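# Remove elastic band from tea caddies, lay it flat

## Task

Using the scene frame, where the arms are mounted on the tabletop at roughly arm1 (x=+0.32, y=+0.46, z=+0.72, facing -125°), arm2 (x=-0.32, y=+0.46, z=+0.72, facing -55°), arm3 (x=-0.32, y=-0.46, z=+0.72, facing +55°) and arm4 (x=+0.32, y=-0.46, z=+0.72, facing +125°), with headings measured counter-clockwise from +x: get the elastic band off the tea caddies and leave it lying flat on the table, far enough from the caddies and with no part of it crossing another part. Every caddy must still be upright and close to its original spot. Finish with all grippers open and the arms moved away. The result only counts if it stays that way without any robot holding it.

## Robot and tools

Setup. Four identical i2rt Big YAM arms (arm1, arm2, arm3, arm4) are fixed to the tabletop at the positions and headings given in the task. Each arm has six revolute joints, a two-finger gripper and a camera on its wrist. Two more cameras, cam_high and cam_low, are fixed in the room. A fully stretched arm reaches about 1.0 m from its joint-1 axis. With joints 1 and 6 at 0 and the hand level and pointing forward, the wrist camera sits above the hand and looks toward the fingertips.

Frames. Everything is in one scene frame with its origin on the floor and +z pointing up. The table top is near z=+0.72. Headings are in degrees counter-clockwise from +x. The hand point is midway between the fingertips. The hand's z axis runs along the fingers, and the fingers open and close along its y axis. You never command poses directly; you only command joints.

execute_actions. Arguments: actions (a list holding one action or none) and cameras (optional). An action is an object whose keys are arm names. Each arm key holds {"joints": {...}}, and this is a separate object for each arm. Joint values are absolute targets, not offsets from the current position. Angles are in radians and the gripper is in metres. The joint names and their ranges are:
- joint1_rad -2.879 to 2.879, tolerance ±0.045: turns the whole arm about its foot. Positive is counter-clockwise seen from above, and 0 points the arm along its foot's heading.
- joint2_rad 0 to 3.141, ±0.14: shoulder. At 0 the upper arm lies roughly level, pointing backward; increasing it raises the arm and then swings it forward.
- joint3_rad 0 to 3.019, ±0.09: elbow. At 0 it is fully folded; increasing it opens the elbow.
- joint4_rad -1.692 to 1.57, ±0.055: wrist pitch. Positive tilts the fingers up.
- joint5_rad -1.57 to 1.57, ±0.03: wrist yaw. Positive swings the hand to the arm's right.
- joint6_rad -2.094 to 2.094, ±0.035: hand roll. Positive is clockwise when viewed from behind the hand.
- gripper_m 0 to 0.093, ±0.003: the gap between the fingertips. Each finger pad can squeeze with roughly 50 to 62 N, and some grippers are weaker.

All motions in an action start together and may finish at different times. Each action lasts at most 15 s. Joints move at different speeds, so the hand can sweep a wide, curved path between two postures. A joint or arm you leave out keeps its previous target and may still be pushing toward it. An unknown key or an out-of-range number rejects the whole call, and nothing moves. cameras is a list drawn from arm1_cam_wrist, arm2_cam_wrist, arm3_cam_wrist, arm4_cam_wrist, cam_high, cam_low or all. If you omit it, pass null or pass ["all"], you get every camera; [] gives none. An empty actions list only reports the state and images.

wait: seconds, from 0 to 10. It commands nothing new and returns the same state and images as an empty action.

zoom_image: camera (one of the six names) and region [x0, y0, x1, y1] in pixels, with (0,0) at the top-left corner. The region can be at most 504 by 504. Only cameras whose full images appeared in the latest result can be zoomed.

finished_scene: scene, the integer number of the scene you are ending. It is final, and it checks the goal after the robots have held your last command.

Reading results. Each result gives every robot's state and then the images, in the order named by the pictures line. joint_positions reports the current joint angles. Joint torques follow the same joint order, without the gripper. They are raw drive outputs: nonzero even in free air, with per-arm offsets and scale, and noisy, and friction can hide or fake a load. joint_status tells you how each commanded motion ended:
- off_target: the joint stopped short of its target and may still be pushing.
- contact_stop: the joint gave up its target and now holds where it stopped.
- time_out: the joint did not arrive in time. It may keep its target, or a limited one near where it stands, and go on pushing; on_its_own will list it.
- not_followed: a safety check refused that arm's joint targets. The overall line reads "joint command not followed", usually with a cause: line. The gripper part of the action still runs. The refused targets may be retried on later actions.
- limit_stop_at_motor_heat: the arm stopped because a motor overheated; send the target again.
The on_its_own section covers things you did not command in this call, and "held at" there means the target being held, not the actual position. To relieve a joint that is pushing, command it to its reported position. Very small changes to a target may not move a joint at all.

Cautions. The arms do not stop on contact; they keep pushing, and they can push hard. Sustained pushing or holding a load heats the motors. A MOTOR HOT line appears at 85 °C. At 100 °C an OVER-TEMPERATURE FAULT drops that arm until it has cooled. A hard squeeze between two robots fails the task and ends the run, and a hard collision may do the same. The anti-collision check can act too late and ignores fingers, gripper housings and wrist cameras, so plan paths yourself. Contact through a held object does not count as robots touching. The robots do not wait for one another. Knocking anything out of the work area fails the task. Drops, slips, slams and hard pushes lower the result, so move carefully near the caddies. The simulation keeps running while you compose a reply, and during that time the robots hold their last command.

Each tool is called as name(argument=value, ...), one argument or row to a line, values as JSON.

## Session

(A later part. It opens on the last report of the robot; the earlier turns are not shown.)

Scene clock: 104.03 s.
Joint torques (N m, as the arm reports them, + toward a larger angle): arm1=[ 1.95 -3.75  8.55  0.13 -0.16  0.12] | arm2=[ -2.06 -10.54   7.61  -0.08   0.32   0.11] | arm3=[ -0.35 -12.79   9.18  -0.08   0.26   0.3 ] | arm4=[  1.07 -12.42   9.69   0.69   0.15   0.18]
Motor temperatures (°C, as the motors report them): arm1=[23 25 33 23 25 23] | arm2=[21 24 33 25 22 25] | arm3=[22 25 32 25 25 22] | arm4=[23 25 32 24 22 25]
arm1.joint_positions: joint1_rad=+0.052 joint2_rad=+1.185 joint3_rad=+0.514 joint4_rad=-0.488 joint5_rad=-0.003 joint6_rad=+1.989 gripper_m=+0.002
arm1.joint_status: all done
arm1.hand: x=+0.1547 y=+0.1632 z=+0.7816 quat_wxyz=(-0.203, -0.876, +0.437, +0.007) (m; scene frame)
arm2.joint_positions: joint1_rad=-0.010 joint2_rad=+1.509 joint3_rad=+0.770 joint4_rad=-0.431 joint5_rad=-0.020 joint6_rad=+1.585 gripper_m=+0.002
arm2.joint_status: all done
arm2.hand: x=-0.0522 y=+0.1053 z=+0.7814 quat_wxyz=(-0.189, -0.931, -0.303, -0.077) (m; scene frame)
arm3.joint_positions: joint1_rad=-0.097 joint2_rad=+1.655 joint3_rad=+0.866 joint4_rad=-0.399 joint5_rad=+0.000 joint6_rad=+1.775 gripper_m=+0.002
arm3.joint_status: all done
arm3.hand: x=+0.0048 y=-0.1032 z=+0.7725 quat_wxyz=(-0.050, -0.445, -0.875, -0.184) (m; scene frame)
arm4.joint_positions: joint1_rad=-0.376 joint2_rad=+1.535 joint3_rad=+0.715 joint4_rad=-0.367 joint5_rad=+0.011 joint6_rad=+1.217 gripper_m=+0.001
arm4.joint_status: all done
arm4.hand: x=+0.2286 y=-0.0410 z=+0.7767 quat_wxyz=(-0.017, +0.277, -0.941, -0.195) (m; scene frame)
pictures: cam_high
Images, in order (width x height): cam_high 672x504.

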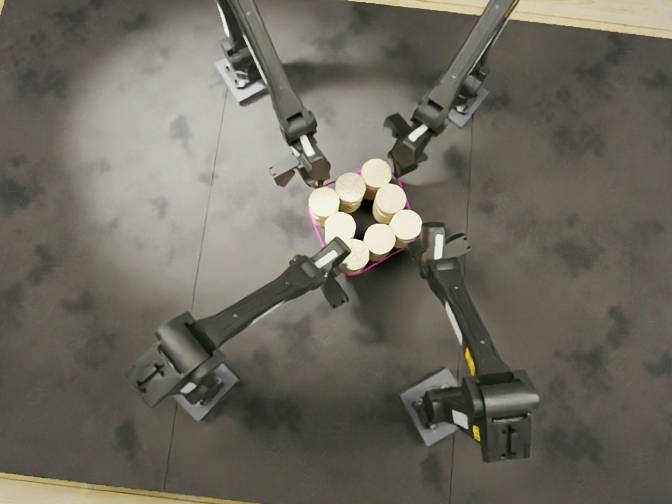

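execute_actions(
  actions=[
    {"arm1":{"joints":{"joint1_rad":-0.20,"joint2_rad":1.19,"joint3_rad":0.60,"joint4_rad":-0.71,"joint6_rad":1.6}},"arm2":{"joints":{"joint1_rad":-0.215,"joint2_rad":1.576,"joint3_rad":0.945,"joint4_rad":-0.66,"joint6_rad":1.25}},"arm3":{"joints":{"joint1_rad":-0.28,"joint2_rad":1.675,"joint3_rad":1.0,"joint4_rad":-0.63,"joint6_rad":1.45}},"arm4":{"joints":{"joint1_rad":-0.52,"joint2_rad":1.656,"joint3_rad":0.965,"joint4_rad":-0.59,"joint6_rad":0.95}}},
  ],
  cameras=["cam_high","cam_low"],
)

Scene clock: 120.00 s.
Joint torques (N m, as the arm reports them, + toward a larger angle): arm1=[ 0.32 -4.12  6.87 -0.93  0.21 -0.07] | arm2=[ -4.08 -11.5    6.62  -0.4    1.25  -0.17] | arm3=[ -1.37 -10.69   9.75  -0.13   1.06   0.06] | arm4=[  1.6  -15.82  10.79   0.47   0.15  -0.03]
Motor temperatures (°C, as the motors report them): arm1=[23 25 34 23 24 23] | arm2=[21 24 33 25 23 25] | arm3=[22 25 32 25 25 22] | arm4=[23 25 32 24 22 25]
arm1.joint_positions: joint1_rad=-0.191 joint2_rad=+1.185 joint3_rad=+0.602 joint4_rad=-0.649 joint5_rad=-0.010 joint6_rad=+1.606 gripper_m=+0.002
arm1.joint_status: joint4_rad time_out (moved -0.160 of -0.222); the others done
arm1.on_its_own: joint4_rad reads -0.649 and still pushes toward -0.710 since a time_out
arm1.hand: x=+0.0868 y=+0.2086 z=+0.8023 quat_wxyz=(-0.159, -0.911, +0.377, +0.053) (m; scene frame)
arm2.joint_positions: joint1_rad=-0.167 joint2_rad=+1.574 joint3_rad=+0.937 joint4_rad=-0.627 joint5_rad=-0.047 joint6_rad=+1.259 gripper_m=+0.002
arm2.joint_status: joint1_rad time_out (moved -0.156 of -0.205); the others done
arm2.on_its_own: joint1_rad reads -0.167 and still pushes toward -0.215 since a time_out
arm2.hand: x=-0.0941 y=+0.0458 z=+0.7996 quat_wxyz=(-0.154, -0.909, -0.386, -0.039) (m; scene frame)
arm3.joint_positions: joint1_rad=-0.257 joint2_rad=+1.655 joint3_rad=+0.972 joint4_rad=-0.612 joint5_rad=-0.020 joint6_rad=+1.460 gripper_m=+0.002
arm3.joint_status: all done
arm3.hand: x=+0.0569 y=-0.1553 z=+0.7939 quat_wxyz=(-0.057, -0.378, -0.915, -0.126) (m; scene frame)
arm4.joint_positions: joint1_rad=-0.527 joint2_rad=+1.664 joint3_rad=+0.931 joint4_rad=-0.582 joint5_rad=+0.011 joint6_rad=+0.964 gripper_m=+0.001
arm4.joint_status: all done
arm4.hand: x=+0.2897 y=+0.0094 z=+0.7802 quat_wxyz=(-0.039, +0.328, -0.935, -0.126) (m; scene frame)
pictures: cam_high, cam_low
Images, in order (width x height): cam_high 672x504, cam_low 672x504.

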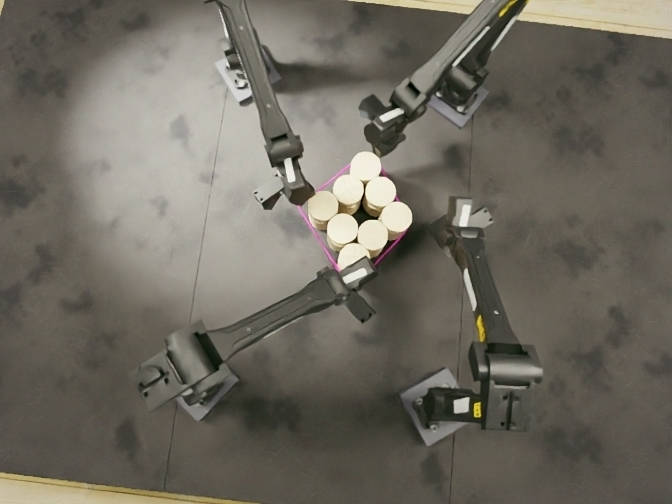

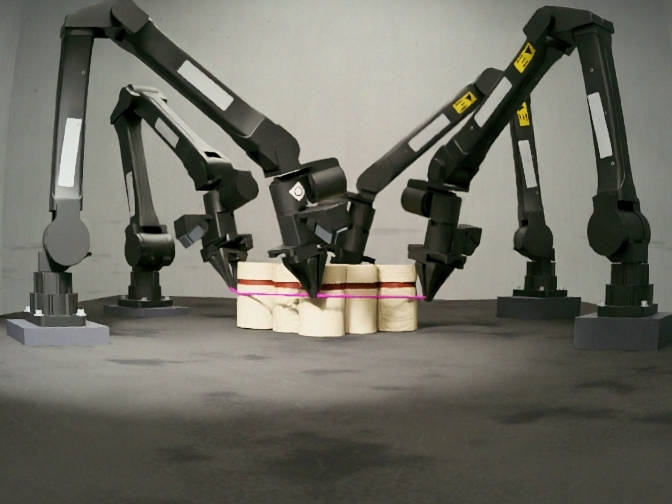

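zoom_image(
  camera="cam_high",
  region=[280,130,480,290],
)

Region (280, 130, 480, 290) of cam_high's 672x504 image, scaled by 2.520, with more detail than that image has; it fills the top 403 rows of this view, and the rest is white.

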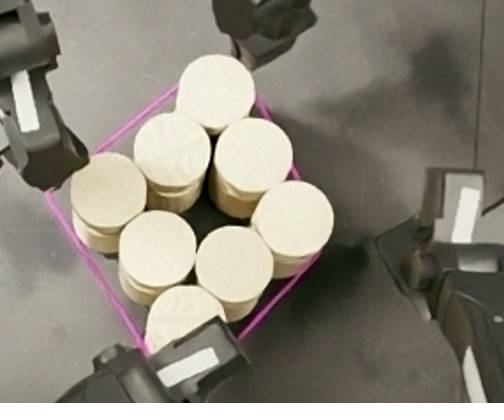

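execute_actions(
  actions=[
    {"arm1":{"joints":{"joint4_rad":-0.66}},"arm2":{"joints":{"joint1_rad":-0.18}},"arm4":{"joints":{"joint1_rad":-0.40,"joint2_rad":1.44,"joint3_rad":0.766,"joint4_rad":-0.39,"joint6_rad":1.065,"gripper_m":0.028}}},
  ],
  cameras=[],
)

execute_actions(
  actions=[
    {"arm4":{"joints":{"joint1_rad":-0.245}}},
  ],
  cameras=["cam_high","arm4_cam_wrist"],
)

Scene clock: 151.23 s.
Joint torques (N m, as the arm reports them, + toward a larger angle): arm1=[ 0.25 -4.23  6.89  0.26  0.22 -0.06] | arm2=[ -2.65 -11.54   6.68  -0.43   1.21  -0.13] | arm3=[ -1.28 -10.6    9.74  -0.15   1.07   0.06] | arm4=[  0.47 -11.13   8.06   1.88   0.15   0.17]
Motor temperatures (°C, as the motors report them): arm1=[23 25 33 23 24 23] | arm2=[21 25 32 25 25 25] | arm3=[22 25 32 25 26 22] | arm4=[23 26 33 24 22 25]
arm1.joint_positions: joint1_rad=-0.191 joint2_rad=+1.185 joint3_rad=+0.602 joint4_rad=-0.637 joint5_rad=-0.011 joint6_rad=+1.606 gripper_m=+0.002
arm1.joint_status: all done
arm1.hand: x=+0.0851 y=+0.2066 z=+0.8032 quat_wxyz=(-0.165, -0.910, +0.377, +0.055) (m; scene frame)
arm2.joint_positions: joint1_rad=-0.150 joint2_rad=+1.574 joint3_rad=+0.937 joint4_rad=-0.627 joint5_rad=-0.046 joint6_rad=+1.259 gripper_m=+0.002
arm2.joint_status: all done
arm2.hand: x=-0.0874 y=+0.0495 z=+0.7996 quat_wxyz=(-0.154, -0.906, -0.393, -0.040) (m; scene frame)
arm3.joint_positions: joint1_rad=-0.257 joint2_rad=+1.655 joint3_rad=+0.972 joint4_rad=-0.612 joint5_rad=-0.020 joint6_rad=+1.459 gripper_m=+0.002
arm3.joint_status: not commanded
arm3.hand: x=+0.0569 y=-0.1553 z=+0.7939 quat_wxyz=(-0.057, -0.378, -0.915, -0.126) (m; scene frame)
arm4.joint_positions: joint1_rad=-0.392 joint2_rad=+1.431 joint3_rad=+0.769 joint4_rad=-0.403 joint5_rad=+0.011 joint6_rad=+1.051 gripper_m=+0.028
arm4.joint_status: all done
arm4.hand: x=+0.2297 y=-0.0129 z=+0.8376 quat_wxyz=(-0.044, +0.341, -0.905, -0.251) (m; scene frame)
pictures: none
No camera images: the call's "cameras" was empty. Leave "cameras" out to get every camera's image.

Scene clock: 152.07 s.
Joint torques (N m, as the arm reports them, + toward a larger angle): arm1=[ 0.28 -4.24  6.92  0.26  0.23 -0.06] | arm2=[ -2.53 -11.86   6.76  -0.43   1.18  -0.15] | arm3=[ -1.38 -10.78   9.77  -0.11   1.07   0.08] | arm4=[  0.7  -11.01   8.09   1.81   0.13   0.18]
Motor temperatures (°C, as the motors report them): arm1=[23 25 33 23 24 23] | arm2=[21 25 32 25 25 25] | arm3=[22 25 32 25 26 22] | arm4=[23 26 33 24 22 25]
arm1.joint_positions: joint1_rad=-0.191 joint2_rad=+1.185 joint3_rad=+0.602 joint4_rad=-0.637 joint5_rad=-0.011 joint6_rad=+1.606 gripper_m=+0.002
arm1.joint_status: not commanded
arm1.hand: x=+0.0851 y=+0.2066 z=+0.8032 quat_wxyz=(-0.165, -0.910, +0.377, +0.055) (m; scene frame)
arm2.joint_positions: joint1_rad=-0.150 joint2_rad=+1.574 joint3_rad=+0.937 joint4_rad=-0.627 joint5_rad=-0.046 joint6_rad=+1.259 gripper_m=+0.002
arm2.joint_status: not commanded
arm2.hand: x=-0.0874 y=+0.0495 z=+0.7996 quat_wxyz=(-0.154, -0.906, -0.393, -0.040) (m; scene frame)
arm3.joint_positions: joint1_rad=-0.257 joint2_rad=+1.655 joint3_rad=+0.972 joint4_rad=-0.612 joint5_rad=-0.020 joint6_rad=+1.459 gripper_m=+0.002
arm3.joint_status: not commanded
arm3.hand: x=+0.0568 y=-0.1554 z=+0.7938 quat_wxyz=(-0.057, -0.378, -0.916, -0.125) (m; scene frame)
arm4.joint_positions: joint1_rad=-0.240 joint2_rad=+1.432 joint3_rad=+0.768 joint4_rad=-0.403 joint5_rad=+0.011 joint6_rad=+1.052 gripper_m=+0.028
arm4.joint_status: all done
arm4.hand: x=+0.1632 y=-0.0321 z=+0.8372 quat_wxyz=(-0.026, +0.408, -0.877, -0.253) (m; scene frame)
pictures: arm4_cam_wrist, cam_high
Images, in order (width x height): arm4_cam_wrist 672x504, cam_high 672x504.

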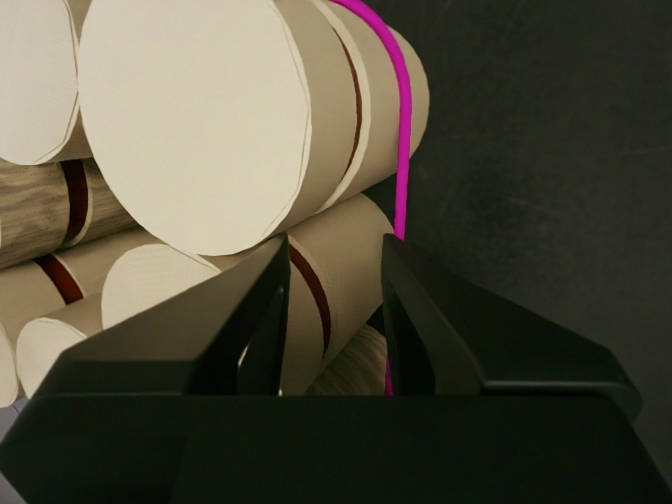

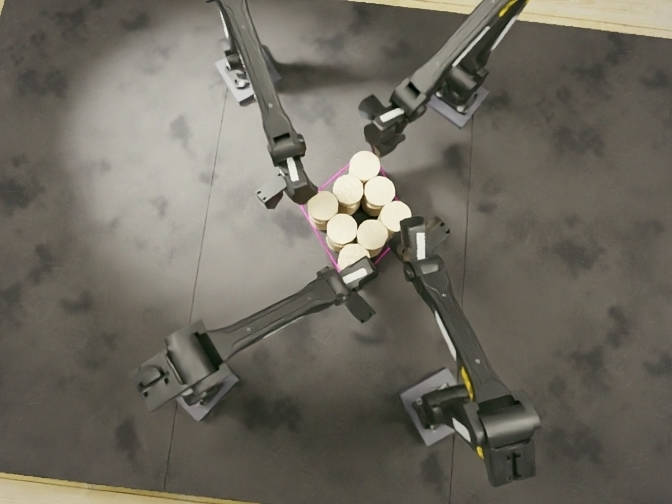

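execute_actions(
  actions=[
    {"arm4":{"joints":{"joint2_rad":1.535,"joint3_rad":0.73,"joint4_rad":-0.265}}},
  ],
  cameras=["arm4_cam_wrist"],
)

Scene clock: 157.30 s.
Joint torques (N m, as the arm reports them, + toward a larger angle): arm1=[ 0.38 -4.19  6.89  0.25  0.23 -0.06] | arm2=[ -2.82 -11.53   6.67  -0.35   1.19  -0.16] | arm3=[ -1.35 -10.73   9.76  -0.11   1.07   0.07] | arm4=[  0.64 -13.95   7.38   1.83   0.13   0.18]
Motor temperatures (°C, as the motors report them): arm1=[23 25 33 23 24 23] | arm2=[21 25 32 25 25 25] | arm3=[22 25 32 25 26 22] | arm4=[23 25 32 24 22 25]
arm1.joint_positions: joint1_rad=-0.191 joint2_rad=+1.185 joint3_rad=+0.602 joint4_rad=-0.637 joint5_rad=-0.011 joint6_rad=+1.606 gripper_m=+0.002
arm1.joint_status: not commanded
arm1.hand: x=+0.0851 y=+0.2066 z=+0.8032 quat_wxyz=(-0.165, -0.910, +0.377, +0.055) (m; scene frame)
arm2.joint_positions: joint1_rad=-0.150 joint2_rad=+1.574 joint3_rad=+0.937 joint4_rad=-0.627 joint5_rad=-0.046 joint6_rad=+1.259 gripper_m=+0.002
arm2.joint_status: not commanded
arm2.hand: x=-0.0874 y=+0.0495 z=+0.7996 quat_wxyz=(-0.154, -0.906, -0.393, -0.040) (m; scene frame)
arm3.joint_positions: joint1_rad=-0.257 joint2_rad=+1.655 joint3_rad=+0.972 joint4_rad=-0.612 joint5_rad=-0.020 joint6_rad=+1.459 gripper_m=+0.002
arm3.joint_status: not commanded
arm3.hand: x=+0.0568 y=-0.1554 z=+0.7938 quat_wxyz=(-0.057, -0.378, -0.916, -0.125) (m; scene frame)
arm4.joint_positions: joint1_rad=-0.240 joint2_rad=+1.547 joint3_rad=+0.729 joint4_rad=-0.280 joint5_rad=+0.011 joint6_rad=+1.052 gripper_m=+0.028
arm4.joint_status: all done
arm4.hand: x=+0.1639 y=-0.0341 z=+0.7857 quat_wxyz=(-0.024, +0.410, -0.880, -0.238) (m; scene frame)
pictures: arm4_cam_wrist
Images, in order (width x height): arm4_cam_wrist 672x504.

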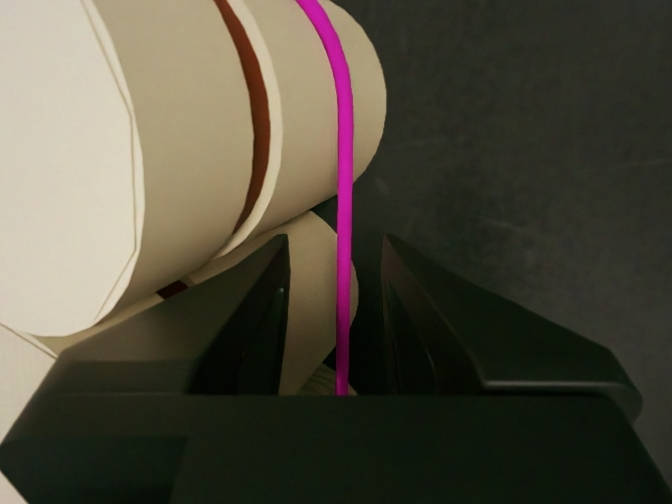

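Centred. Descend.

execute_actions(
  actions=[
    {"arm4":{"joints":{"joint2_rad":1.605,"joint3_rad":0.705,"joint4_rad":-0.17}}},
  ],
  cameras=["arm4_cam_wrist"],
)

execute_actions(
  actions=[
    {"arm4":{"joints":{"gripper_m":0}}},
  ],
  cameras=["arm4_cam_wrist","cam_high"],
)

Scene clock: 162.03 s.
Joint torques (N m, as the arm reports them, + toward a larger angle): arm1=[ 0.32 -4.2   6.89  0.29  0.23 -0.06] | arm2=[ -2.83 -11.55   6.67  -0.46   1.21  -0.17] | arm3=[ -1.35 -10.75   9.72  -0.11   1.06   0.08] | arm4=[  0.65 -13.21   6.56   1.83   0.13   0.18]
Motor temperatures (°C, as the motors report them): arm1=[23 25 33 23 24 23] | arm2=[21 25 32 25 25 25] | arm3=[22 25 32 25 26 22] | arm4=[23 25 32 24 22 25]
arm1.joint_positions: joint1_rad=-0.191 joint2_rad=+1.185 joint3_rad=+0.602 joint4_rad=-0.637 joint5_rad=-0.011 joint6_rad=+1.606 gripper_m=+0.002
arm1.joint_status: not commanded
arm1.hand: x=+0.0851 y=+0.2066 z=+0.8032 quat_wxyz=(-0.165, -0.910, +0.377, +0.055) (m; scene frame)
arm2.joint_positions: joint1_rad=-0.150 joint2_rad=+1.574 joint3_rad=+0.937 joint4_rad=-0.627 joint5_rad=-0.046 joint6_rad=+1.259 gripper_m=+0.002
arm2.joint_status: not commanded
arm2.hand: x=-0.0874 y=+0.0495 z=+0.7996 quat_wxyz=(-0.154, -0.906, -0.393, -0.040) (m; scene frame)
arm3.joint_positions: joint1_rad=-0.257 joint2_rad=+1.655 joint3_rad=+0.972 joint4_rad=-0.612 joint5_rad=-0.020 joint6_rad=+1.459 gripper_m=+0.002
arm3.joint_status: not commanded
arm3.hand: x=+0.0568 y=-0.1554 z=+0.7938 quat_wxyz=(-0.057, -0.378, -0.916, -0.125) (m; scene frame)
arm4.joint_positions: joint1_rad=-0.240 joint2_rad=+1.607 joint3_rad=+0.706 joint4_rad=-0.185 joint5_rad=+0.011 joint6_rad=+1.052 gripper_m=+0.028
arm4.joint_status: all done
arm4.hand: x=+0.1633 y=-0.0324 z=+0.7624 quat_wxyz=(-0.025, +0.409, -0.879, -0.244) (m; scene frame)
pictures: arm4_cam_wrist
Images, in order (width x height): arm4_cam_wrist 672x504.

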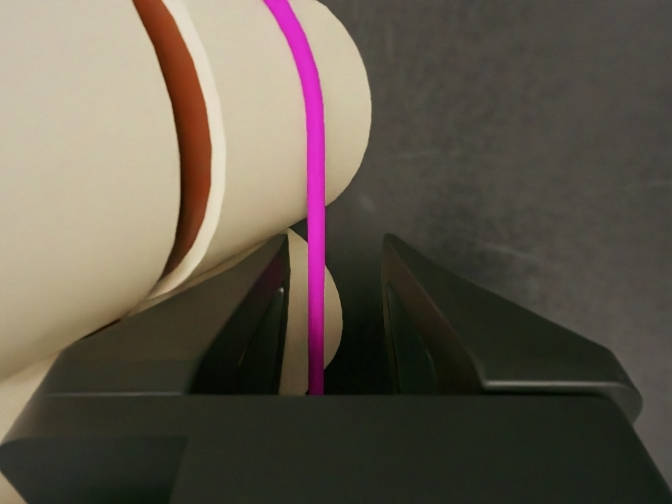

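Scene clock: 162.57 s.
Joint torques (N m, as the arm reports them, + toward a larger angle): arm1=[ 0.33 -4.1   6.9   0.24  0.23 -0.06] | arm2=[ -2.92 -11.73   6.66  -0.36   1.2   -0.19] | arm3=[ -1.26 -10.45   9.81  -0.13   1.07   0.07] | arm4=[  0.6  -13.23   6.47   1.84   0.13   0.18]
Motor temperatures (°C, as the motors report them): arm1=[23 25 33 23 24 23] | arm2=[21 25 32 25 25 25] | arm3=[22 25 32 25 26 22] | arm4=[23 25 32 24 22 25]
arm1.joint_positions: joint1_rad=-0.191 joint2_rad=+1.185 joint3_rad=+0.602 joint4_rad=-0.637 joint5_rad=-0.011 joint6_rad=+1.606 gripper_m=+0.002
arm1.joint_status: not commanded
arm1.hand: x=+0.0851 y=+0.2066 z=+0.8032 quat_wxyz=(-0.165, -0.910, +0.377, +0.055) (m; scene frame)
arm2.joint_positions: joint1_rad=-0.150 joint2_rad=+1.574 joint3_rad=+0.937 joint4_rad=-0.627 joint5_rad=-0.046 joint6_rad=+1.259 gripper_m=+0.002
arm2.joint_status: not commanded
arm2.hand: x=-0.0874 y=+0.0495 z=+0.7996 quat_wxyz=(-0.154, -0.906, -0.393, -0.040) (m; scene frame)
arm3.joint_positions: joint1_rad=-0.257 joint2_rad=+1.655 joint3_rad=+0.972 joint4_rad=-0.612 joint5_rad=-0.020 joint6_rad=+1.459 gripper_m=+0.002
arm3.joint_status: not commanded
arm3.hand: x=+0.0568 y=-0.1554 z=+0.7938 quat_wxyz=(-0.057, -0.378, -0.916, -0.125) (m; scene frame)
arm4.joint_positions: joint1_rad=-0.240 joint2_rad=+1.607 joint3_rad=+0.706 joint4_rad=-0.184 joint5_rad=+0.011 joint6_rad=+1.052 gripper_m=+0.003
arm4.joint_status: all done
arm4.hand: x=+0.1632 y=-0.0323 z=+0.7624 quat_wxyz=(-0.025, +0.409, -0.879, -0.244) (m; scene frame)
pictures: arm4_cam_wrist, cam_high
Images, in order (width x height): arm4_cam_wrist 672x504, cam_high 672x504.

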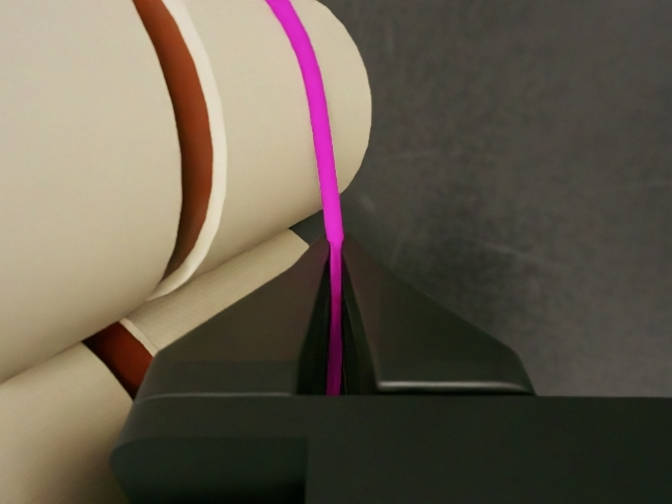

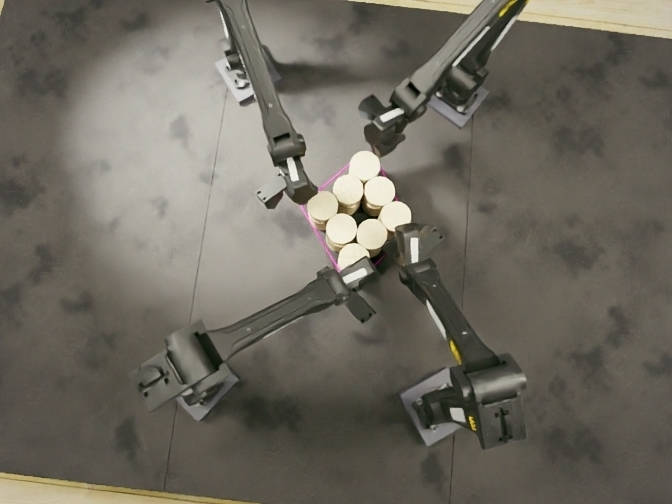

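execute_actions(
  actions=[
    {"arm1":{"joints":{"joint1_rad":-0.25,"joint2_rad":1.2,"joint4_rad":-0.70}},"arm3":{"joints":{"joint1_rad":-0.29,"joint2_rad":1.63,"joint3_rad":0.94}},"arm4":{"joints":{"joint1_rad":-0.40,"joint2_rad":1.60,"joint3_rad":0.82,"joint4_rad":-0.40}}},
  ],
  cameras=[],
)

execute_actions(
  actions=[
    {"arm1":{"joints":{"joint1_rad":-0.31,"joint4_rad":-0.77}},"arm2":{"joints":{"joint1_rad":-0.25,"joint4_rad":-0.65}},"arm3":{"joints":{"joint1_rad":-0.30,"joint2_rad":1.616,"joint3_rad":0.926,"joint4_rad":-0.65}},"arm4":{"joints":{"joint1_rad":-0.48,"joint2_rad":1.622,"joint3_rad":0.955,"joint4_rad":-0.60,"joint6_rad":0.85}}},
  ],
  cameras=["cam_high","cam_low"],
)

Scene clock: 191.60 s.
Joint torques (N m, as the arm reports them, + toward a larger angle): arm1=[-0.38 -3.66  6.85 -0.72  0.73 -0.06] | arm2=[ -2.81 -11.62   6.74  -0.44   1.19  -0.18] | arm3=[ -2.21 -13.22   5.19  -0.56   1.08   0.1 ] | arm4=[ -1.9  -14.38  10.83   0.61   1.55   0.19]
Motor temperatures (°C, as the motors report them): arm1=[23 25 34 23 24 23] | arm2=[21 25 32 25 26 25] | arm3=[22 25 32 25 26 22] | arm4=[23 25 31 24 22 25]
arm1.joint_positions: joint1_rad=-0.231 joint2_rad=+1.186 joint3_rad=+0.602 joint4_rad=-0.645 joint5_rad=-0.022 joint6_rad=+1.606 gripper_m=+0.002
arm1.joint_status: all done
arm1.hand: x=+0.0777 y=+0.2162 z=+0.8022 quat_wxyz=(-0.161, -0.903, +0.394, +0.052) (m; scene frame)
arm2.joint_positions: joint1_rad=-0.150 joint2_rad=+1.574 joint3_rad=+0.937 joint4_rad=-0.627 joint5_rad=-0.046 joint6_rad=+1.259 gripper_m=+0.002
arm2.joint_status: not commanded
arm2.hand: x=-0.0875 y=+0.0495 z=+0.7996 quat_wxyz=(-0.154, -0.906, -0.393, -0.040) (m; scene frame)
arm3.joint_positions: joint1_rad=-0.257 joint2_rad=+1.645 joint3_rad=+0.968 joint4_rad=-0.598 joint5_rad=-0.021 joint6_rad=+1.455 gripper_m=+0.002
arm3.joint_status: all done
arm3.hand: x=+0.0586 y=-0.1539 z=+0.7975 quat_wxyz=(-0.062, -0.375, -0.915, -0.134) (m; scene frame)
arm4.joint_positions: joint1_rad=-0.359 joint2_rad=+1.607 joint3_rad=+0.779 joint4_rad=-0.391 joint5_rad=-0.018 joint6_rad=+1.052 gripper_m=+0.003
arm4.joint_status: all done
arm4.hand: x=+0.2124 y=-0.0267 z=+0.7669 quat_wxyz=(-0.015, +0.364, -0.914, -0.179) (m; scene frame)
pictures: none
No camera images: the call's "cameras" was empty. Leave "cameras" out to get every camera's image.

Scene clock: 193.70 s.
Joint torques (N m, as the arm reports them, + toward a larger angle): arm1=[-1.31 -3.72  5.95 -1.37  1.18 -0.02] | arm2=[ -5.61 -11.75   6.7   -0.06   1.31  -0.16] | arm3=[ -3.17 -12.76   4.36  -1.21   1.12   0.13] | arm4=[ -3.75 -13.94  12.47   0.83   2.25  -0.01]
Motor temperatures (°C, as the motors report them): arm1=[23 25 34 23 24 23] | arm2=[21 25 32 25 26 25] | arm3=[22 25 32 25 26 22] | arm4=[23 25 31 24 22 25]
arm1.joint_positions: joint1_rad=-0.279 joint2_rad=+1.186 joint3_rad=+0.615 joint4_rad=-0.697 joint5_rad=-0.031 joint6_rad=+1.603 gripper_m=+0.002
arm1.joint_status: joint4_rad time_out (moved -0.052 of -0.125); the others done
arm1.on_its_own: joint4_rad reads -0.697 and still pushes toward -0.770 since a time_out
arm1.hand: x=+0.0720 y=+0.2310 z=+0.8036 quat_wxyz=(-0.144, -0.897, +0.416, +0.044) (m; scene frame)
arm2.joint_positions: joint1_rad=-0.174 joint2_rad=+1.574 joint3_rad=+0.937 joint4_rad=-0.627 joint5_rad=-0.049 joint6_rad=+1.258 gripper_m=+0.002
arm2.joint_status: joint1_rad time_out (moved -0.024 of -0.100); the others done
arm2.on_its_own: joint1_rad reads -0.174 and still pushes toward -0.250 since a time_out
arm2.hand: x=-0.0968 y=+0.0444 z=+0.7996 quat_wxyz=(-0.154, -0.910, -0.383, -0.040) (m; scene frame)
arm3.joint_positions: joint1_rad=-0.257 joint2_rad=+1.626 joint3_rad=+0.968 joint4_rad=-0.598 joint5_rad=-0.022 joint6_rad=+1.452 gripper_m=+0.002
arm3.joint_status: all done
arm3.hand: x=+0.0599 y=-0.1525 z=+0.8064 quat_wxyz=(-0.066, -0.373, -0.914, -0.142) (m; scene frame)
arm4.joint_positions: joint1_rad=-0.415 joint2_rad=+1.616 joint3_rad=+0.904 joint4_rad=-0.601 joint5_rad=-0.034 joint6_rad=+0.860 gripper_m=+0.003
arm4.joint_status: joint1_rad time_out (moved -0.056 of -0.121); the others done
arm4.on_its_own: joint1_rad reads -0.415 and still pushes toward -0.480 since a time_out
arm4.hand: x=+0.2321 y=-0.0100 z=+0.7911 quat_wxyz=(-0.018, +0.429, -0.893, -0.133) (m; scene frame)
pictures: cam_high, cam_low
Images, in order (width x height): cam_high 672x504, cam_low 672x504.

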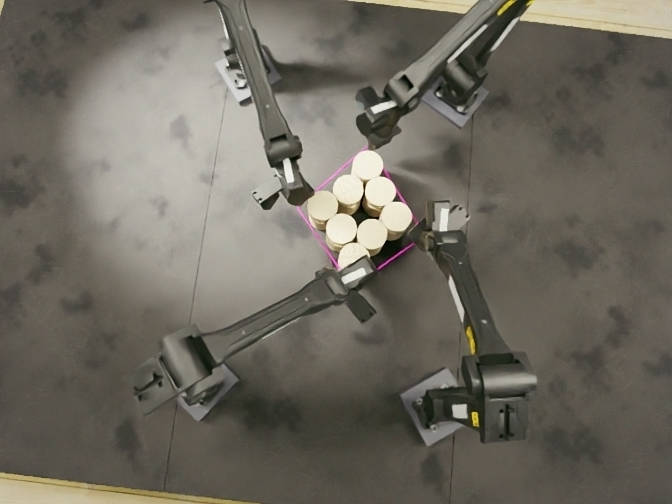

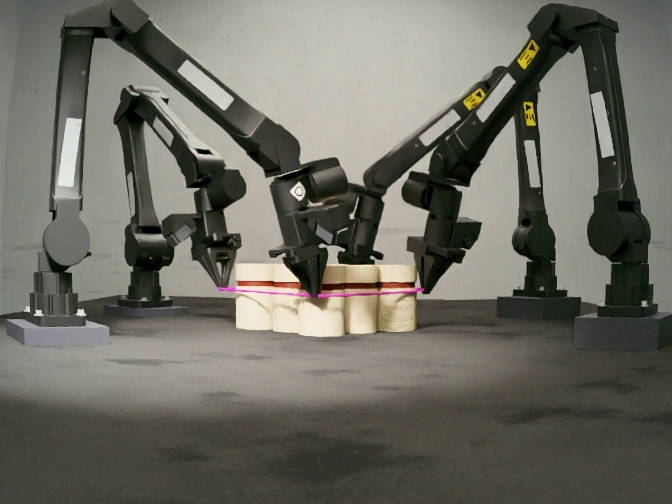

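execute_actions(
  actions=[
    {"arm1":{"joints":{"joint1_rad":-0.20,"joint3_rad":0.57}},"arm3":{"joints":{"joint1_rad":-0.32,"joint3_rad":0.88,"joint4_rad":-0.67}},"arm4":{"joints":{"joint1_rad":-0.55,"joint3_rad":0.99}}},
  ],
  cameras=["cam_high"],
)

zoom_image(
  camera="cam_high",
  region=[280,130,480,290],
)

Scene clock: 205.67 s.
Joint torques (N m, as the arm reports them, + toward a larger angle): arm1=[ 1.1  -3.56  3.85 -1.3   0.75 -0.03] | arm2=[ -5.9  -11.92   6.71  -0.08   1.3   -0.16] | arm3=[ -4.65 -11.95   1.92  -1.93   1.13   0.17] | arm4=[ -5.04 -14.49  14.22   1.69   2.76  -0.01]
Motor temperatures (°C, as the motors report them): arm1=[23 25 33 23 25 23] | arm2=[22 25 33 25 26 25] | arm3=[22 25 31 25 26 22] | arm4=[23 25 33 24 24 25]
arm1.joint_positions: joint1_rad=-0.201 joint2_rad=+1.186 joint3_rad=+0.615 joint4_rad=-0.699 joint5_rad=-0.022 joint6_rad=+1.603 gripper_m=+0.002
arm1.joint_status: all done
arm1.on_its_own: joint4_rad reads -0.699 and still pushes toward -0.770 since a time_out
arm1.hand: x=+0.0897 y=+0.2138 z=+0.8034 quat_wxyz=(-0.143, -0.912, +0.381, +0.042) (m; scene frame)
arm2.joint_positions: joint1_rad=-0.174 joint2_rad=+1.574 joint3_rad=+0.937 joint4_rad=-0.627 joint5_rad=-0.050 joint6_rad=+1.258 gripper_m=+0.002
arm2.joint_status: not commanded
arm2.on_its_own: joint1_rad reads -0.174 and still pushes toward -0.250 since a time_out
arm2.hand: x=-0.0967 y=+0.0444 z=+0.7996 quat_wxyz=(-0.154, -0.910, -0.383, -0.040) (m; scene frame)
arm3.joint_positions: joint1_rad=-0.260 joint2_rad=+1.618 joint3_rad=+0.952 joint4_rad=-0.597 joint5_rad=-0.022 joint6_rad=+1.449 gripper_m=+0.002
arm3.joint_status: joint1_rad time_out (moved -0.003 of -0.063); joint4_rad time_out (moved +0.001 of -0.072); the others done
arm3.on_its_own: joint1_rad reads -0.260 and still pushes toward -0.320 since a time_out; joint4_rad reads -0.597 and still pushes toward -0.670 since a time_out
arm3.hand: x=+0.0557 y=-0.1577 z=+0.8044 quat_wxyz=(-0.065, -0.373, -0.915, -0.139) (m; scene frame)
arm4.joint_positions: joint1_rad=-0.467 joint2_rad=+1.621 joint3_rad=+0.921 joint4_rad=-0.621 joint5_rad=-0.044 joint6_rad=+0.860 gripper_m=+0.003
arm4.joint_status: joint1_rad time_out (moved -0.052 of -0.135); the others done
arm4.on_its_own: joint1_rad reads -0.467 and still pushes toward -0.550 since a time_out
arm4.hand: x=+0.2536 y=-0.0035 z=+0.7936 quat_wxyz=(-0.015, +0.407, -0.904, -0.130) (m; scene frame)
pictures: cam_high
Images, in order (width x height): cam_high 672x504.

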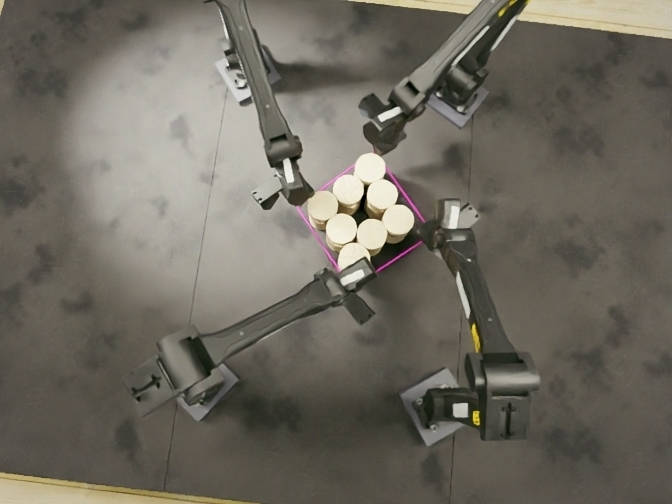

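Region (280, 130, 480, 290) of cam_high's 672x504 image, scaled by 2.520, with more detail than that image has; it fills the top 403 rows of this view, and the rest is white.

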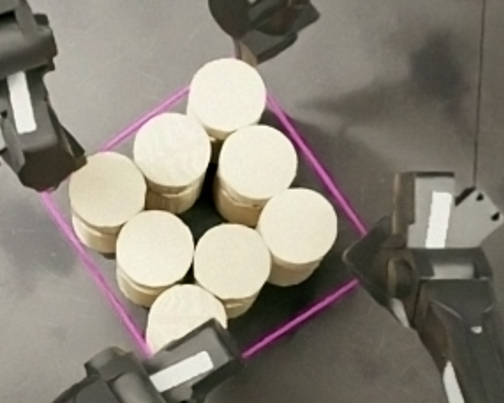

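execute_actions(
  actions=[
    {"arm1":{"joints":{"joint1_rad":-0.11,"joint3_rad":0.55}}},
  ],
  cameras=["cam_high"],
)

zoom_image(
  camera="cam_high",
  region=[280,130,480,290],
)

Scene clock: 211.73 s.
Joint torques (N m, as the arm reports them, + toward a larger angle): arm1=[ 1.79 -3.43  3.54 -1.33  0.15 -0.03] | arm2=[ -5.48 -11.64   6.63  -0.13   1.5   -0.15] | arm3=[ -4.72 -12.1    1.88  -1.9    1.13   0.17] | arm4=[ -5.05 -14.51  14.19   2.02   2.75  -0.01]
Motor temperatures (°C, as the motors report them): arm1=[23 25 32 23 25 23] | arm2=[22 25 33 25 27 25] | arm3=[22 25 30 25 26 22] | arm4=[23 26 34 24 26 25]
arm1.joint_positions: joint1_rad=-0.122 joint2_rad=+1.186 joint3_rad=+0.599 joint4_rad=-0.699 joint5_rad=-0.009 joint6_rad=+1.603 gripper_m=+0.002
arm1.joint_status: all done
arm1.on_its_own: joint4_rad reads -0.699 and still pushes toward -0.770 since a time_out
arm1.hand: x=+0.1129 y=+0.2033 z=+0.7970 quat_wxyz=(-0.135, -0.928, +0.346, +0.040) (m; scene frame)
arm2.joint_positions: joint1_rad=-0.174 joint2_rad=+1.574 joint3_rad=+0.937 joint4_rad=-0.627 joint5_rad=-0.055 joint6_rad=+1.258 gripper_m=+0.002
arm2.joint_status: not commanded
arm2.on_its_own: joint1_rad reads -0.174 and still pushes toward -0.250 since a time_out
arm2.hand: x=-0.0959 y=+0.0448 z=+0.7996 quat_wxyz=(-0.154, -0.910, -0.383, -0.043) (m; scene frame)
arm3.joint_positions: joint1_rad=-0.260 joint2_rad=+1.618 joint3_rad=+0.952 joint4_rad=-0.597 joint5_rad=-0.022 joint6_rad=+1.449 gripper_m=+0.002
arm3.joint_status: not commanded
arm3.on_its_own: joint1_rad reads -0.260 and still pushes toward -0.320 since a time_out; joint4_rad reads -0.597 and still pushes toward -0.670 since a time_out
arm3.hand: x=+0.0557 y=-0.1577 z=+0.8044 quat_wxyz=(-0.065, -0.373, -0.915, -0.139) (m; scene frame)
arm4.joint_positions: joint1_rad=-0.467 joint2_rad=+1.621 joint3_rad=+0.921 joint4_rad=-0.629 joint5_rad=-0.044 joint6_rad=+0.860 gripper_m=+0.003
arm4.joint_status: not commanded
arm4.on_its_own: joint1_rad reads -0.467 and still pushes toward -0.550 since a time_out
arm4.hand: x=+0.2538 y=-0.0053 z=+0.7932 quat_wxyz=(-0.013, +0.407, -0.905, -0.127) (m; scene frame)
pictures: cam_high
Images, in order (width x height): cam_high 672x504.

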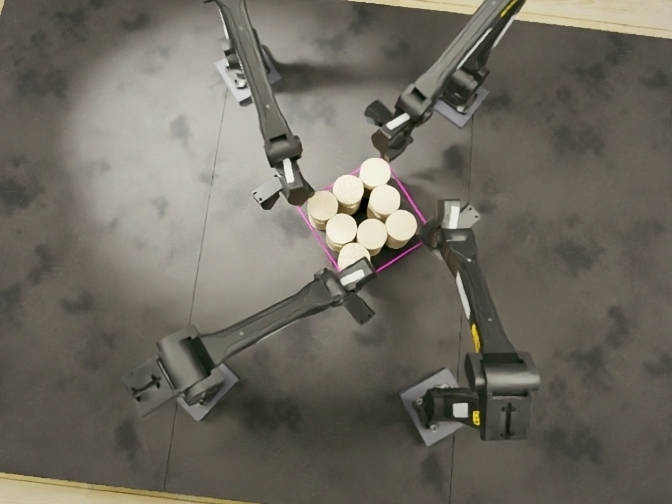

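Region (280, 130, 480, 290) of cam_high's 672x504 image, scaled by 2.520, with more detail than that image has; it fills the top 403 rows of this view, and the rest is white.

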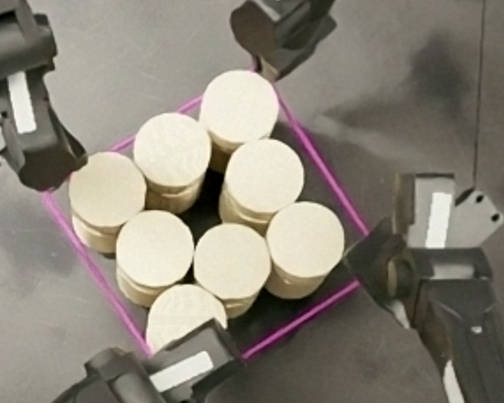

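execute_actions(
  actions=[
    {"arm3":{"joints":{"joint3_rad":1.04,"joint2_rad":1.67}}},
  ],
  cameras=["cam_high"],
)

zoom_image(
  camera="cam_high",
  region=[280,130,480,290],
)

Scene clock: 220.53 s.
Joint torques (N m, as the arm reports them, + toward a larger angle): arm1=[ 1.85 -3.44  3.53 -1.32  0.15 -0.02] | arm2=[ -5.88 -11.78   6.75  -0.06   1.6   -0.15] | arm3=[ -4.62 -10.68   7.7   -1.37   1.13   0.17] | arm4=[ -3.75 -14.59  14.17   2.01   2.11   0.  ]
Motor temperatures (°C, as the motors report them): arm1=[23 25 32 23 24 23] | arm2=[22 25 33 25 27 25] | arm3=[22 25 30 25 26 22] | arm4=[23 26 35 24 27 25]
arm1.joint_positions: joint1_rad=-0.122 joint2_rad=+1.186 joint3_rad=+0.599 joint4_rad=-0.699 joint5_rad=-0.009 joint6_rad=+1.603 gripper_m=+0.002
arm1.joint_status: not commanded
arm1.on_its_own: joint4_rad reads -0.699 and still pushes toward -0.770 since a time_out
arm1.hand: x=+0.1129 y=+0.2033 z=+0.7970 quat_wxyz=(-0.135, -0.928, +0.346, +0.040) (m; scene frame)
arm2.joint_positions: joint1_rad=-0.174 joint2_rad=+1.574 joint3_rad=+0.937 joint4_rad=-0.627 joint5_rad=-0.059 joint6_rad=+1.258 gripper_m=+0.002
arm2.joint_status: not commanded
arm2.on_its_own: joint1_rad reads -0.174 and still pushes toward -0.250 since a time_out
arm2.hand: x=-0.0953 y=+0.0452 z=+0.7997 quat_wxyz=(-0.154, -0.910, -0.384, -0.045) (m; scene frame)
arm3.joint_positions: joint1_rad=-0.260 joint2_rad=+1.645 joint3_rad=+1.047 joint4_rad=-0.610 joint5_rad=-0.022 joint6_rad=+1.449 gripper_m=+0.002
arm3.joint_status: all done
arm3.on_its_own: joint1_rad reads -0.260 and still pushes toward -0.320 since a time_out; joint4_rad reads -0.610 and still pushes toward -0.670 since a time_out
arm3.hand: x=+0.0857 y=-0.1342 z=+0.8274 quat_wxyz=(-0.078, -0.371, -0.911, -0.163) (m; scene frame)
arm4.joint_positions: joint1_rad=-0.487 joint2_rad=+1.621 joint3_rad=+0.921 joint4_rad=-0.629 joint5_rad=-0.031 joint6_rad=+0.860 gripper_m=+0.003
arm4.joint_status: not commanded
arm4.on_its_own: joint1_rad reads -0.487 and still pushes toward -0.550 since a time_out
arm4.hand: x=+0.2650 y=-0.0038 z=+0.7930 quat_wxyz=(-0.021, +0.397, -0.909, -0.125) (m; scene frame)
pictures: cam_high
Images, in order (width x height): cam_high 672x504.

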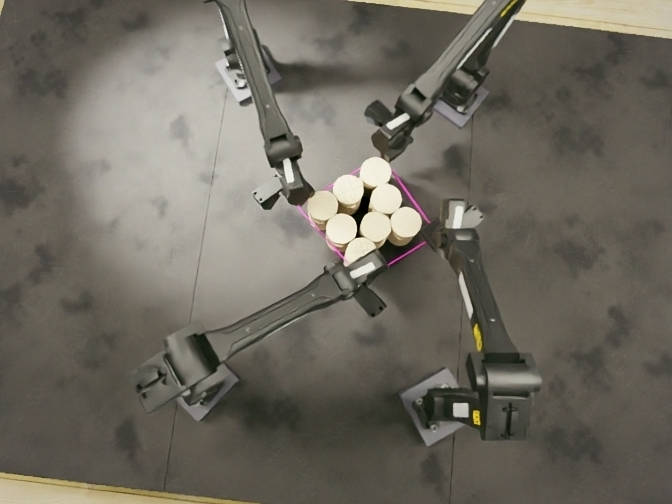

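Region (280, 130, 480, 290) of cam_high's 672x504 image, scaled by 2.520, with more detail than that image has; it fills the top 403 rows of this view, and the rest is white.

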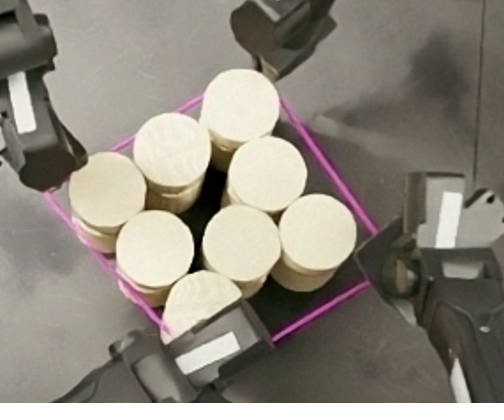

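execute_actions(
  actions=[
    {"arm1":{"joints":{"joint1_rad":-0.20,"joint3_rad":0.52,"joint4_rad":-0.80}},"arm2":{"joints":{"joint1_rad":-0.28}},"arm3":{"joints":{"joint3_rad":0.87,"joint2_rad":1.61,"joint1_rad":-0.33}},"arm4":{"joints":{"joint3_rad":1.02,"joint1_rad":-0.57}}},
  ],
  cameras=["cam_high"],
)

zoom_image(
  camera="cam_high",
  region=[280,130,480,290],
)

Scene clock: 232.33 s.
Joint torques (N m, as the arm reports them, + toward a larger angle): arm1=[-0.2  -3.36  2.9  -1.9   0.52 -0.01] | arm2=[ -7.44 -11.63   6.62  -0.02   1.8   -0.15] | arm3=[ -5.04 -11.88   1.09  -2.16   1.17   0.2 ] | arm4=[ -4.29 -15.08  15.11   2.11   3.01  -0.01]
Motor temperatures (°C, as the motors report them): arm1=[23 25 32 23 24 23] | arm2=[22 25 33 25 28 25] | arm3=[22 25 30 25 27 22] | arm4=[23 26 36 24 27 25]
arm1.joint_positions: joint1_rad=-0.184 joint2_rad=+1.186 joint3_rad=+0.575 joint4_rad=-0.712 joint5_rad=-0.017 joint6_rad=+1.602 gripper_m=+0.002
arm1.joint_status: joint4_rad time_out (moved -0.013 of -0.101); the others done
arm1.on_its_own: joint4_rad reads -0.712 and still pushes toward -0.800 since a time_out
arm1.hand: x=+0.1078 y=+0.2260 z=+0.7872 quat_wxyz=(-0.118, -0.919, +0.374, +0.034) (m; scene frame)
arm2.joint_positions: joint1_rad=-0.180 joint2_rad=+1.574 joint3_rad=+0.937 joint4_rad=-0.627 joint5_rad=-0.064 joint6_rad=+1.258 gripper_m=+0.002
arm2.joint_status: joint1_rad time_out (moved -0.006 of -0.106)
arm2.on_its_own: joint1_rad reads -0.180 and still pushes toward -0.280 since a time_out
arm2.hand: x=-0.0971 y=+0.0442 z=+0.7997 quat_wxyz=(-0.154, -0.910, -0.381, -0.047) (m; scene frame)
arm3.joint_positions: joint1_rad=-0.265 joint2_rad=+1.611 joint3_rad=+0.953 joint4_rad=-0.589 joint5_rad=-0.024 joint6_rad=+1.447 gripper_m=+0.002
arm3.joint_status: joint1_rad time_out (moved -0.005 of -0.070); the others done
arm3.on_its_own: joint1_rad reads -0.265 and still pushes toward -0.330 since a time_out; joint4_rad reads -0.589 and still pushes toward -0.670 since a time_out
arm3.hand: x=+0.0597 y=-0.1579 z=+0.8084 quat_wxyz=(-0.069, -0.374, -0.913, -0.146) (m; scene frame)
arm4.joint_positions: joint1_rad=-0.497 joint2_rad=+1.625 joint3_rad=+0.943 joint4_rad=-0.630 joint5_rad=-0.050 joint6_rad=+0.860 gripper_m=+0.003
arm4.joint_status: joint1_rad time_out (moved -0.011 of -0.083); the others done
arm4.on_its_own: joint1_rad reads -0.497 and still pushes toward -0.570 since a time_out
arm4.hand: x=+0.2657 y=+0.0060 z=+0.7994 quat_wxyz=(-0.015, +0.393, -0.909, -0.135) (m; scene frame)
pictures: cam_high
Images, in order (width x height): cam_high 672x504.

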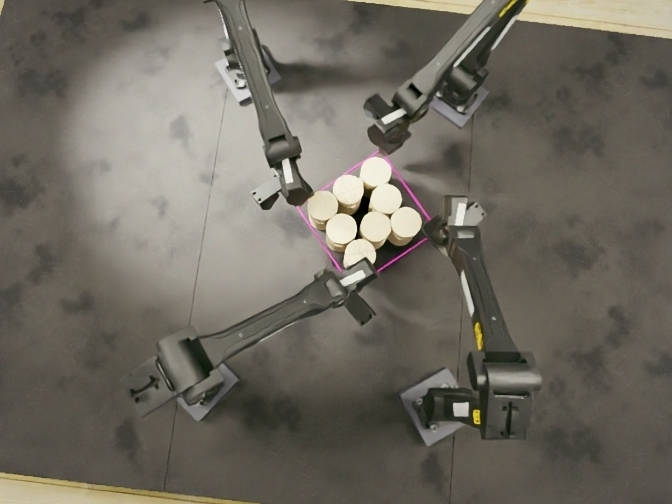

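Region (280, 130, 480, 290) of cam_high's 672x504 image, scaled by 2.520, with more detail than that image has; it fills the top 403 rows of this view, and the rest is white.

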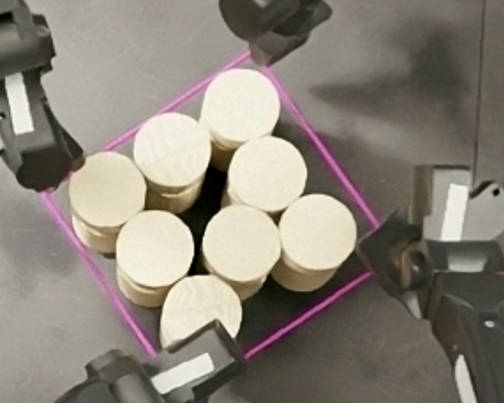

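execute_actions(
  actions=[
    {"arm1":{"joints":{"joint2_rad":1.095,"joint3_rad":0.66,"joint4_rad":-0.98}},"arm2":{"joints":{"joint2_rad":1.47,"joint3_rad":0.98,"joint4_rad":-0.83}},"arm3":{"joints":{"joint2_rad":1.56,"joint3_rad":1.0,"joint4_rad":-0.84}},"arm4":{"joints":{"joint2_rad":1.54,"joint3_rad":1.09,"joint4_rad":-0.77}}},
  ],
  cameras=["cam_high","cam_low"],
)

Scene clock: 245.50 s.
Joint torques (N m, as the arm reports them, + toward a larger angle): arm1=[-0.27 -2.78  5.67 -1.71  0.56 -0.01] | arm2=[-6.54 -9.28  6.79 -1.    1.79 -0.17] | arm3=[ -5.11 -11.99   3.9   -2.73   1.34   0.19] | arm4=[ -4.34 -14.19  15.92   1.82   2.82   0.  ]
Motor temperatures (°C, as the motors report them): arm1=[23 25 31 23 24 23] | arm2=[22 25 33 25 30 25] | arm3=[22 25 30 25 27 22] | arm4=[23 26 37 24 29 25]
arm1.joint_positions: joint1_rad=-0.184 joint2_rad=+1.080 joint3_rad=+0.689 joint4_rad=-0.897 joint5_rad=-0.018 joint6_rad=+1.602 gripper_m=+0.002
arm1.joint_status: joint4_rad time_out (moved -0.185 of -0.268); the others done
arm1.on_its_own: joint4_rad reads -0.897 and still pushes toward -0.980 since a time_out
arm1.hand: x=+0.1016 y=+0.2192 z=+0.8525 quat_wxyz=(-0.135, -0.917, +0.373, +0.040) (m; scene frame)
arm2.joint_positions: joint1_rad=-0.186 joint2_rad=+1.459 joint3_rad=+0.979 joint4_rad=-0.781 joint5_rad=-0.064 joint6_rad=+1.257 gripper_m=+0.002
arm2.joint_status: all done
arm2.on_its_own: joint1_rad reads -0.186 and still pushes toward -0.280 since a time_out
arm2.hand: x=-0.1051 y=+0.0533 z=+0.8560 quat_wxyz=(-0.155, -0.911, -0.379, -0.046) (m; scene frame)
arm3.joint_positions: joint1_rad=-0.265 joint2_rad=+1.560 joint3_rad=+1.057 joint4_rad=-0.741 joint5_rad=-0.028 joint6_rad=+1.447 gripper_m=+0.002
arm3.joint_status: joint4_rad time_out (moved -0.152 of -0.251); the others done
arm3.on_its_own: joint1_rad reads -0.265 and still pushes toward -0.330 since a time_out; joint4_rad reads -0.741 and still pushes toward -0.840 since a time_out
arm3.hand: x=+0.0703 y=-0.1485 z=+0.8621 quat_wxyz=(-0.068, -0.374, -0.913, -0.149) (m; scene frame)
arm4.joint_positions: joint1_rad=-0.497 joint2_rad=+1.539 joint3_rad=+1.013 joint4_rad=-0.794 joint5_rad=-0.046 joint6_rad=+0.860 gripper_m=+0.003
arm4.joint_status: all done
arm4.on_its_own: joint1_rad reads -0.497 and still pushes toward -0.570 since a time_out
arm4.hand: x=+0.2666 y=+0.0054 z=+0.8542 quat_wxyz=(-0.016, +0.393, -0.910, -0.131) (m; scene frame)
pictures: cam_high, cam_low
Images, in order (width x height): cam_high 672x504, cam_low 672x504.

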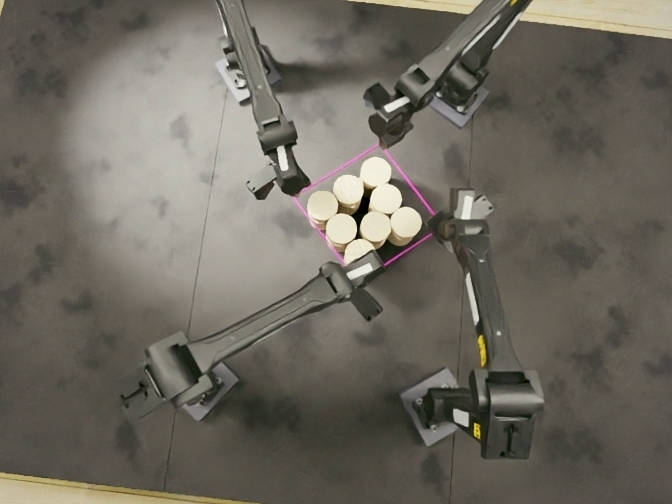

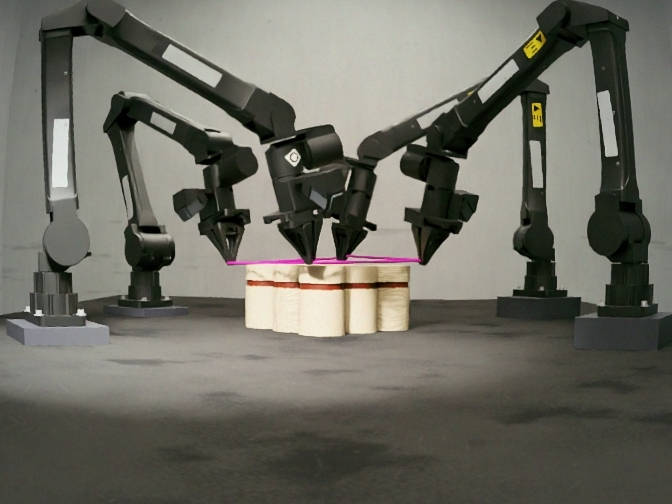

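execute_actions(
  actions=[
    {"arm1":{"joints":{"joint2_rad":0.95,"joint4_rad":-0.93}},"arm2":{"joints":{"joint2_rad":1.34,"joint1_rad":-0.21}},"arm3":{"joints":{"joint2_rad":1.45,"joint4_rad":-0.78,"joint1_rad":-0.29}},"arm4":{"joints":{"joint2_rad":1.42,"joint1_rad":-0.50}}},
  ],
  cameras=[],
)

execute_actions(
  actions=[
    {"arm1":{"joints":{"joint1_rad":-0.10,"joint2_rad":1.15,"joint3_rad":0.94,"joint4_rad":-1.06,"joint6_rad":1.70}},"arm2":{"joints":{"joint1_rad":-0.16,"joint2_rad":1.325,"joint3_rad":1.04,"joint4_rad":-1.0,"joint6_rad":1.31}},"arm3":{"joints":{"joint1_rad":-0.04,"joint2_rad":1.42,"joint3_rad":1.05,"joint4_rad":-0.96,"joint6_rad":1.68}},"arm4":{"joints":{"joint1_rad":-0.27,"joint2_rad":1.42,"joint3_rad":1.08,"joint4_rad":-0.93,"joint6_rad":1.13}}},
  ],
  cameras=["cam_high"],
)

execute_actions(
  actions=[
    {"arm1":{"joints":{"joint1_rad":-0.17,"joint2_rad":1.33,"joint3_rad":1.12,"joint4_rad":-1.05,"joint6_rad":1.63}},"arm2":{"joints":{"joint1_rad":-0.30,"joint2_rad":1.23,"joint3_rad":0.95,"joint4_rad":-1.02,"joint6_rad":1.16}},"arm3":{"joints":{"joint1_rad":0.22,"joint2_rad":1.32,"joint3_rad":0.96,"joint4_rad":-0.96,"joint6_rad":1.9}},"arm4":{"joints":{"joint1_rad":-0.04,"joint2_rad":1.50,"joint3_rad":1.17,"joint4_rad":-0.93,"joint6_rad":1.34}}},
  ],
  cameras=["cam_high"],
)

execute_actions(
  actions=[
    {"arm1":{"joints":{"joint1_rad":-0.235,"joint2_rad":1.51,"joint3_rad":1.29,"joint4_rad":-1.04,"joint6_rad":1.56}},"arm2":{"joints":{"joint1_rad":-0.45,"joint2_rad":1.142,"joint3_rad":0.874,"joint4_rad":-1.03,"joint6_rad":1.01}},"arm3":{"joints":{"joint1_rad":0.45,"joint2_rad":1.215,"joint3_rad":0.87,"joint4_rad":-0.96,"joint6_rad":2.05}},"arm4":{"joints":{"joint1_rad":0.17,"joint2_rad":1.578,"joint3_rad":1.26,"joint4_rad":-0.95,"joint6_rad":1.55}}},
  ],
  cameras=["cam_high","cam_low"],
)

Scene clock: 294.97 s.
Joint torques (N m, as the arm reports them, + toward a larger angle): arm1=[-0.26 -1.96  6.21 -0.17  0.48 -0.03] | arm2=[-3.82 -8.73  7.36 -0.55  1.63 -0.17] | arm3=[ -2.52 -10.87   4.96  -1.02   1.34   0.18] | arm4=[ -3.01 -12.75  16.36   2.05   2.23  -0.01]
Motor temperatures (°C, as the motors report them): arm1=[23 25 32 23 24 23] | arm2=[22 25 33 25 32 25] | arm3=[22 25 30 25 28 22] | arm4=[23 26 40 24 32 25]
arm1.joint_positions: joint1_rad=-0.184 joint2_rad=+0.940 joint3_rad=+0.689 joint4_rad=-0.890 joint5_rad=-0.017 joint6_rad=+1.602 gripper_m=+0.002
arm1.joint_status: all done
arm1.hand: x=+0.1007 y=+0.2187 z=+0.8957 quat_wxyz=(-0.202, -0.905, +0.368, +0.066) (m; scene frame)
arm2.joint_positions: joint1_rad=-0.164 joint2_rad=+1.334 joint3_rad=+0.979 joint4_rad=-0.787 joint5_rad=-0.059 joint6_rad=+1.257 gripper_m=+0.002
arm2.joint_status: joint1_rad time_out (moved +0.022 of -0.024); the others done
arm2.on_its_own: joint1_rad reads -0.164 and still pushes toward -0.210 since a time_out
arm2.hand: x=-0.0980 y=+0.0594 z=+0.9108 quat_wxyz=(-0.214, -0.896, -0.386, -0.050) (m; scene frame)
arm3.joint_positions: joint1_rad=-0.254 joint2_rad=+1.448 joint3_rad=+1.052 joint4_rad=-0.728 joint5_rad=-0.028 joint6_rad=+1.447 gripper_m=+0.002
arm3.joint_status: all done
arm3.hand: x=+0.0687 y=-0.1428 z=+0.9149 quat_wxyz=(-0.096, -0.364, -0.905, -0.201) (m; scene frame)
arm4.joint_positions: joint1_rad=-0.445 joint2_rad=+1.415 joint3_rad=+1.016 joint4_rad=-0.794 joint5_rad=-0.033 joint6_rad=+0.860 gripper_m=+0.003
arm4.joint_status: joint1_rad time_out (moved +0.052 of -0.003); the others done
arm4.on_its_own: joint1_rad reads -0.445 and still pushes toward -0.500 since a time_out
arm4.hand: x=+0.2442 y=+0.0053 z=+0.9109 quat_wxyz=(-0.036, +0.413, -0.890, -0.190) (m; scene frame)
pictures: none
No camera images: the call's "cameras" was empty. Leave "cameras" out to get every camera's image.

not run: a stop came earlier in this reply.

not run: a stop came earlier in this reply.

not run: a stop came earlier in this reply.


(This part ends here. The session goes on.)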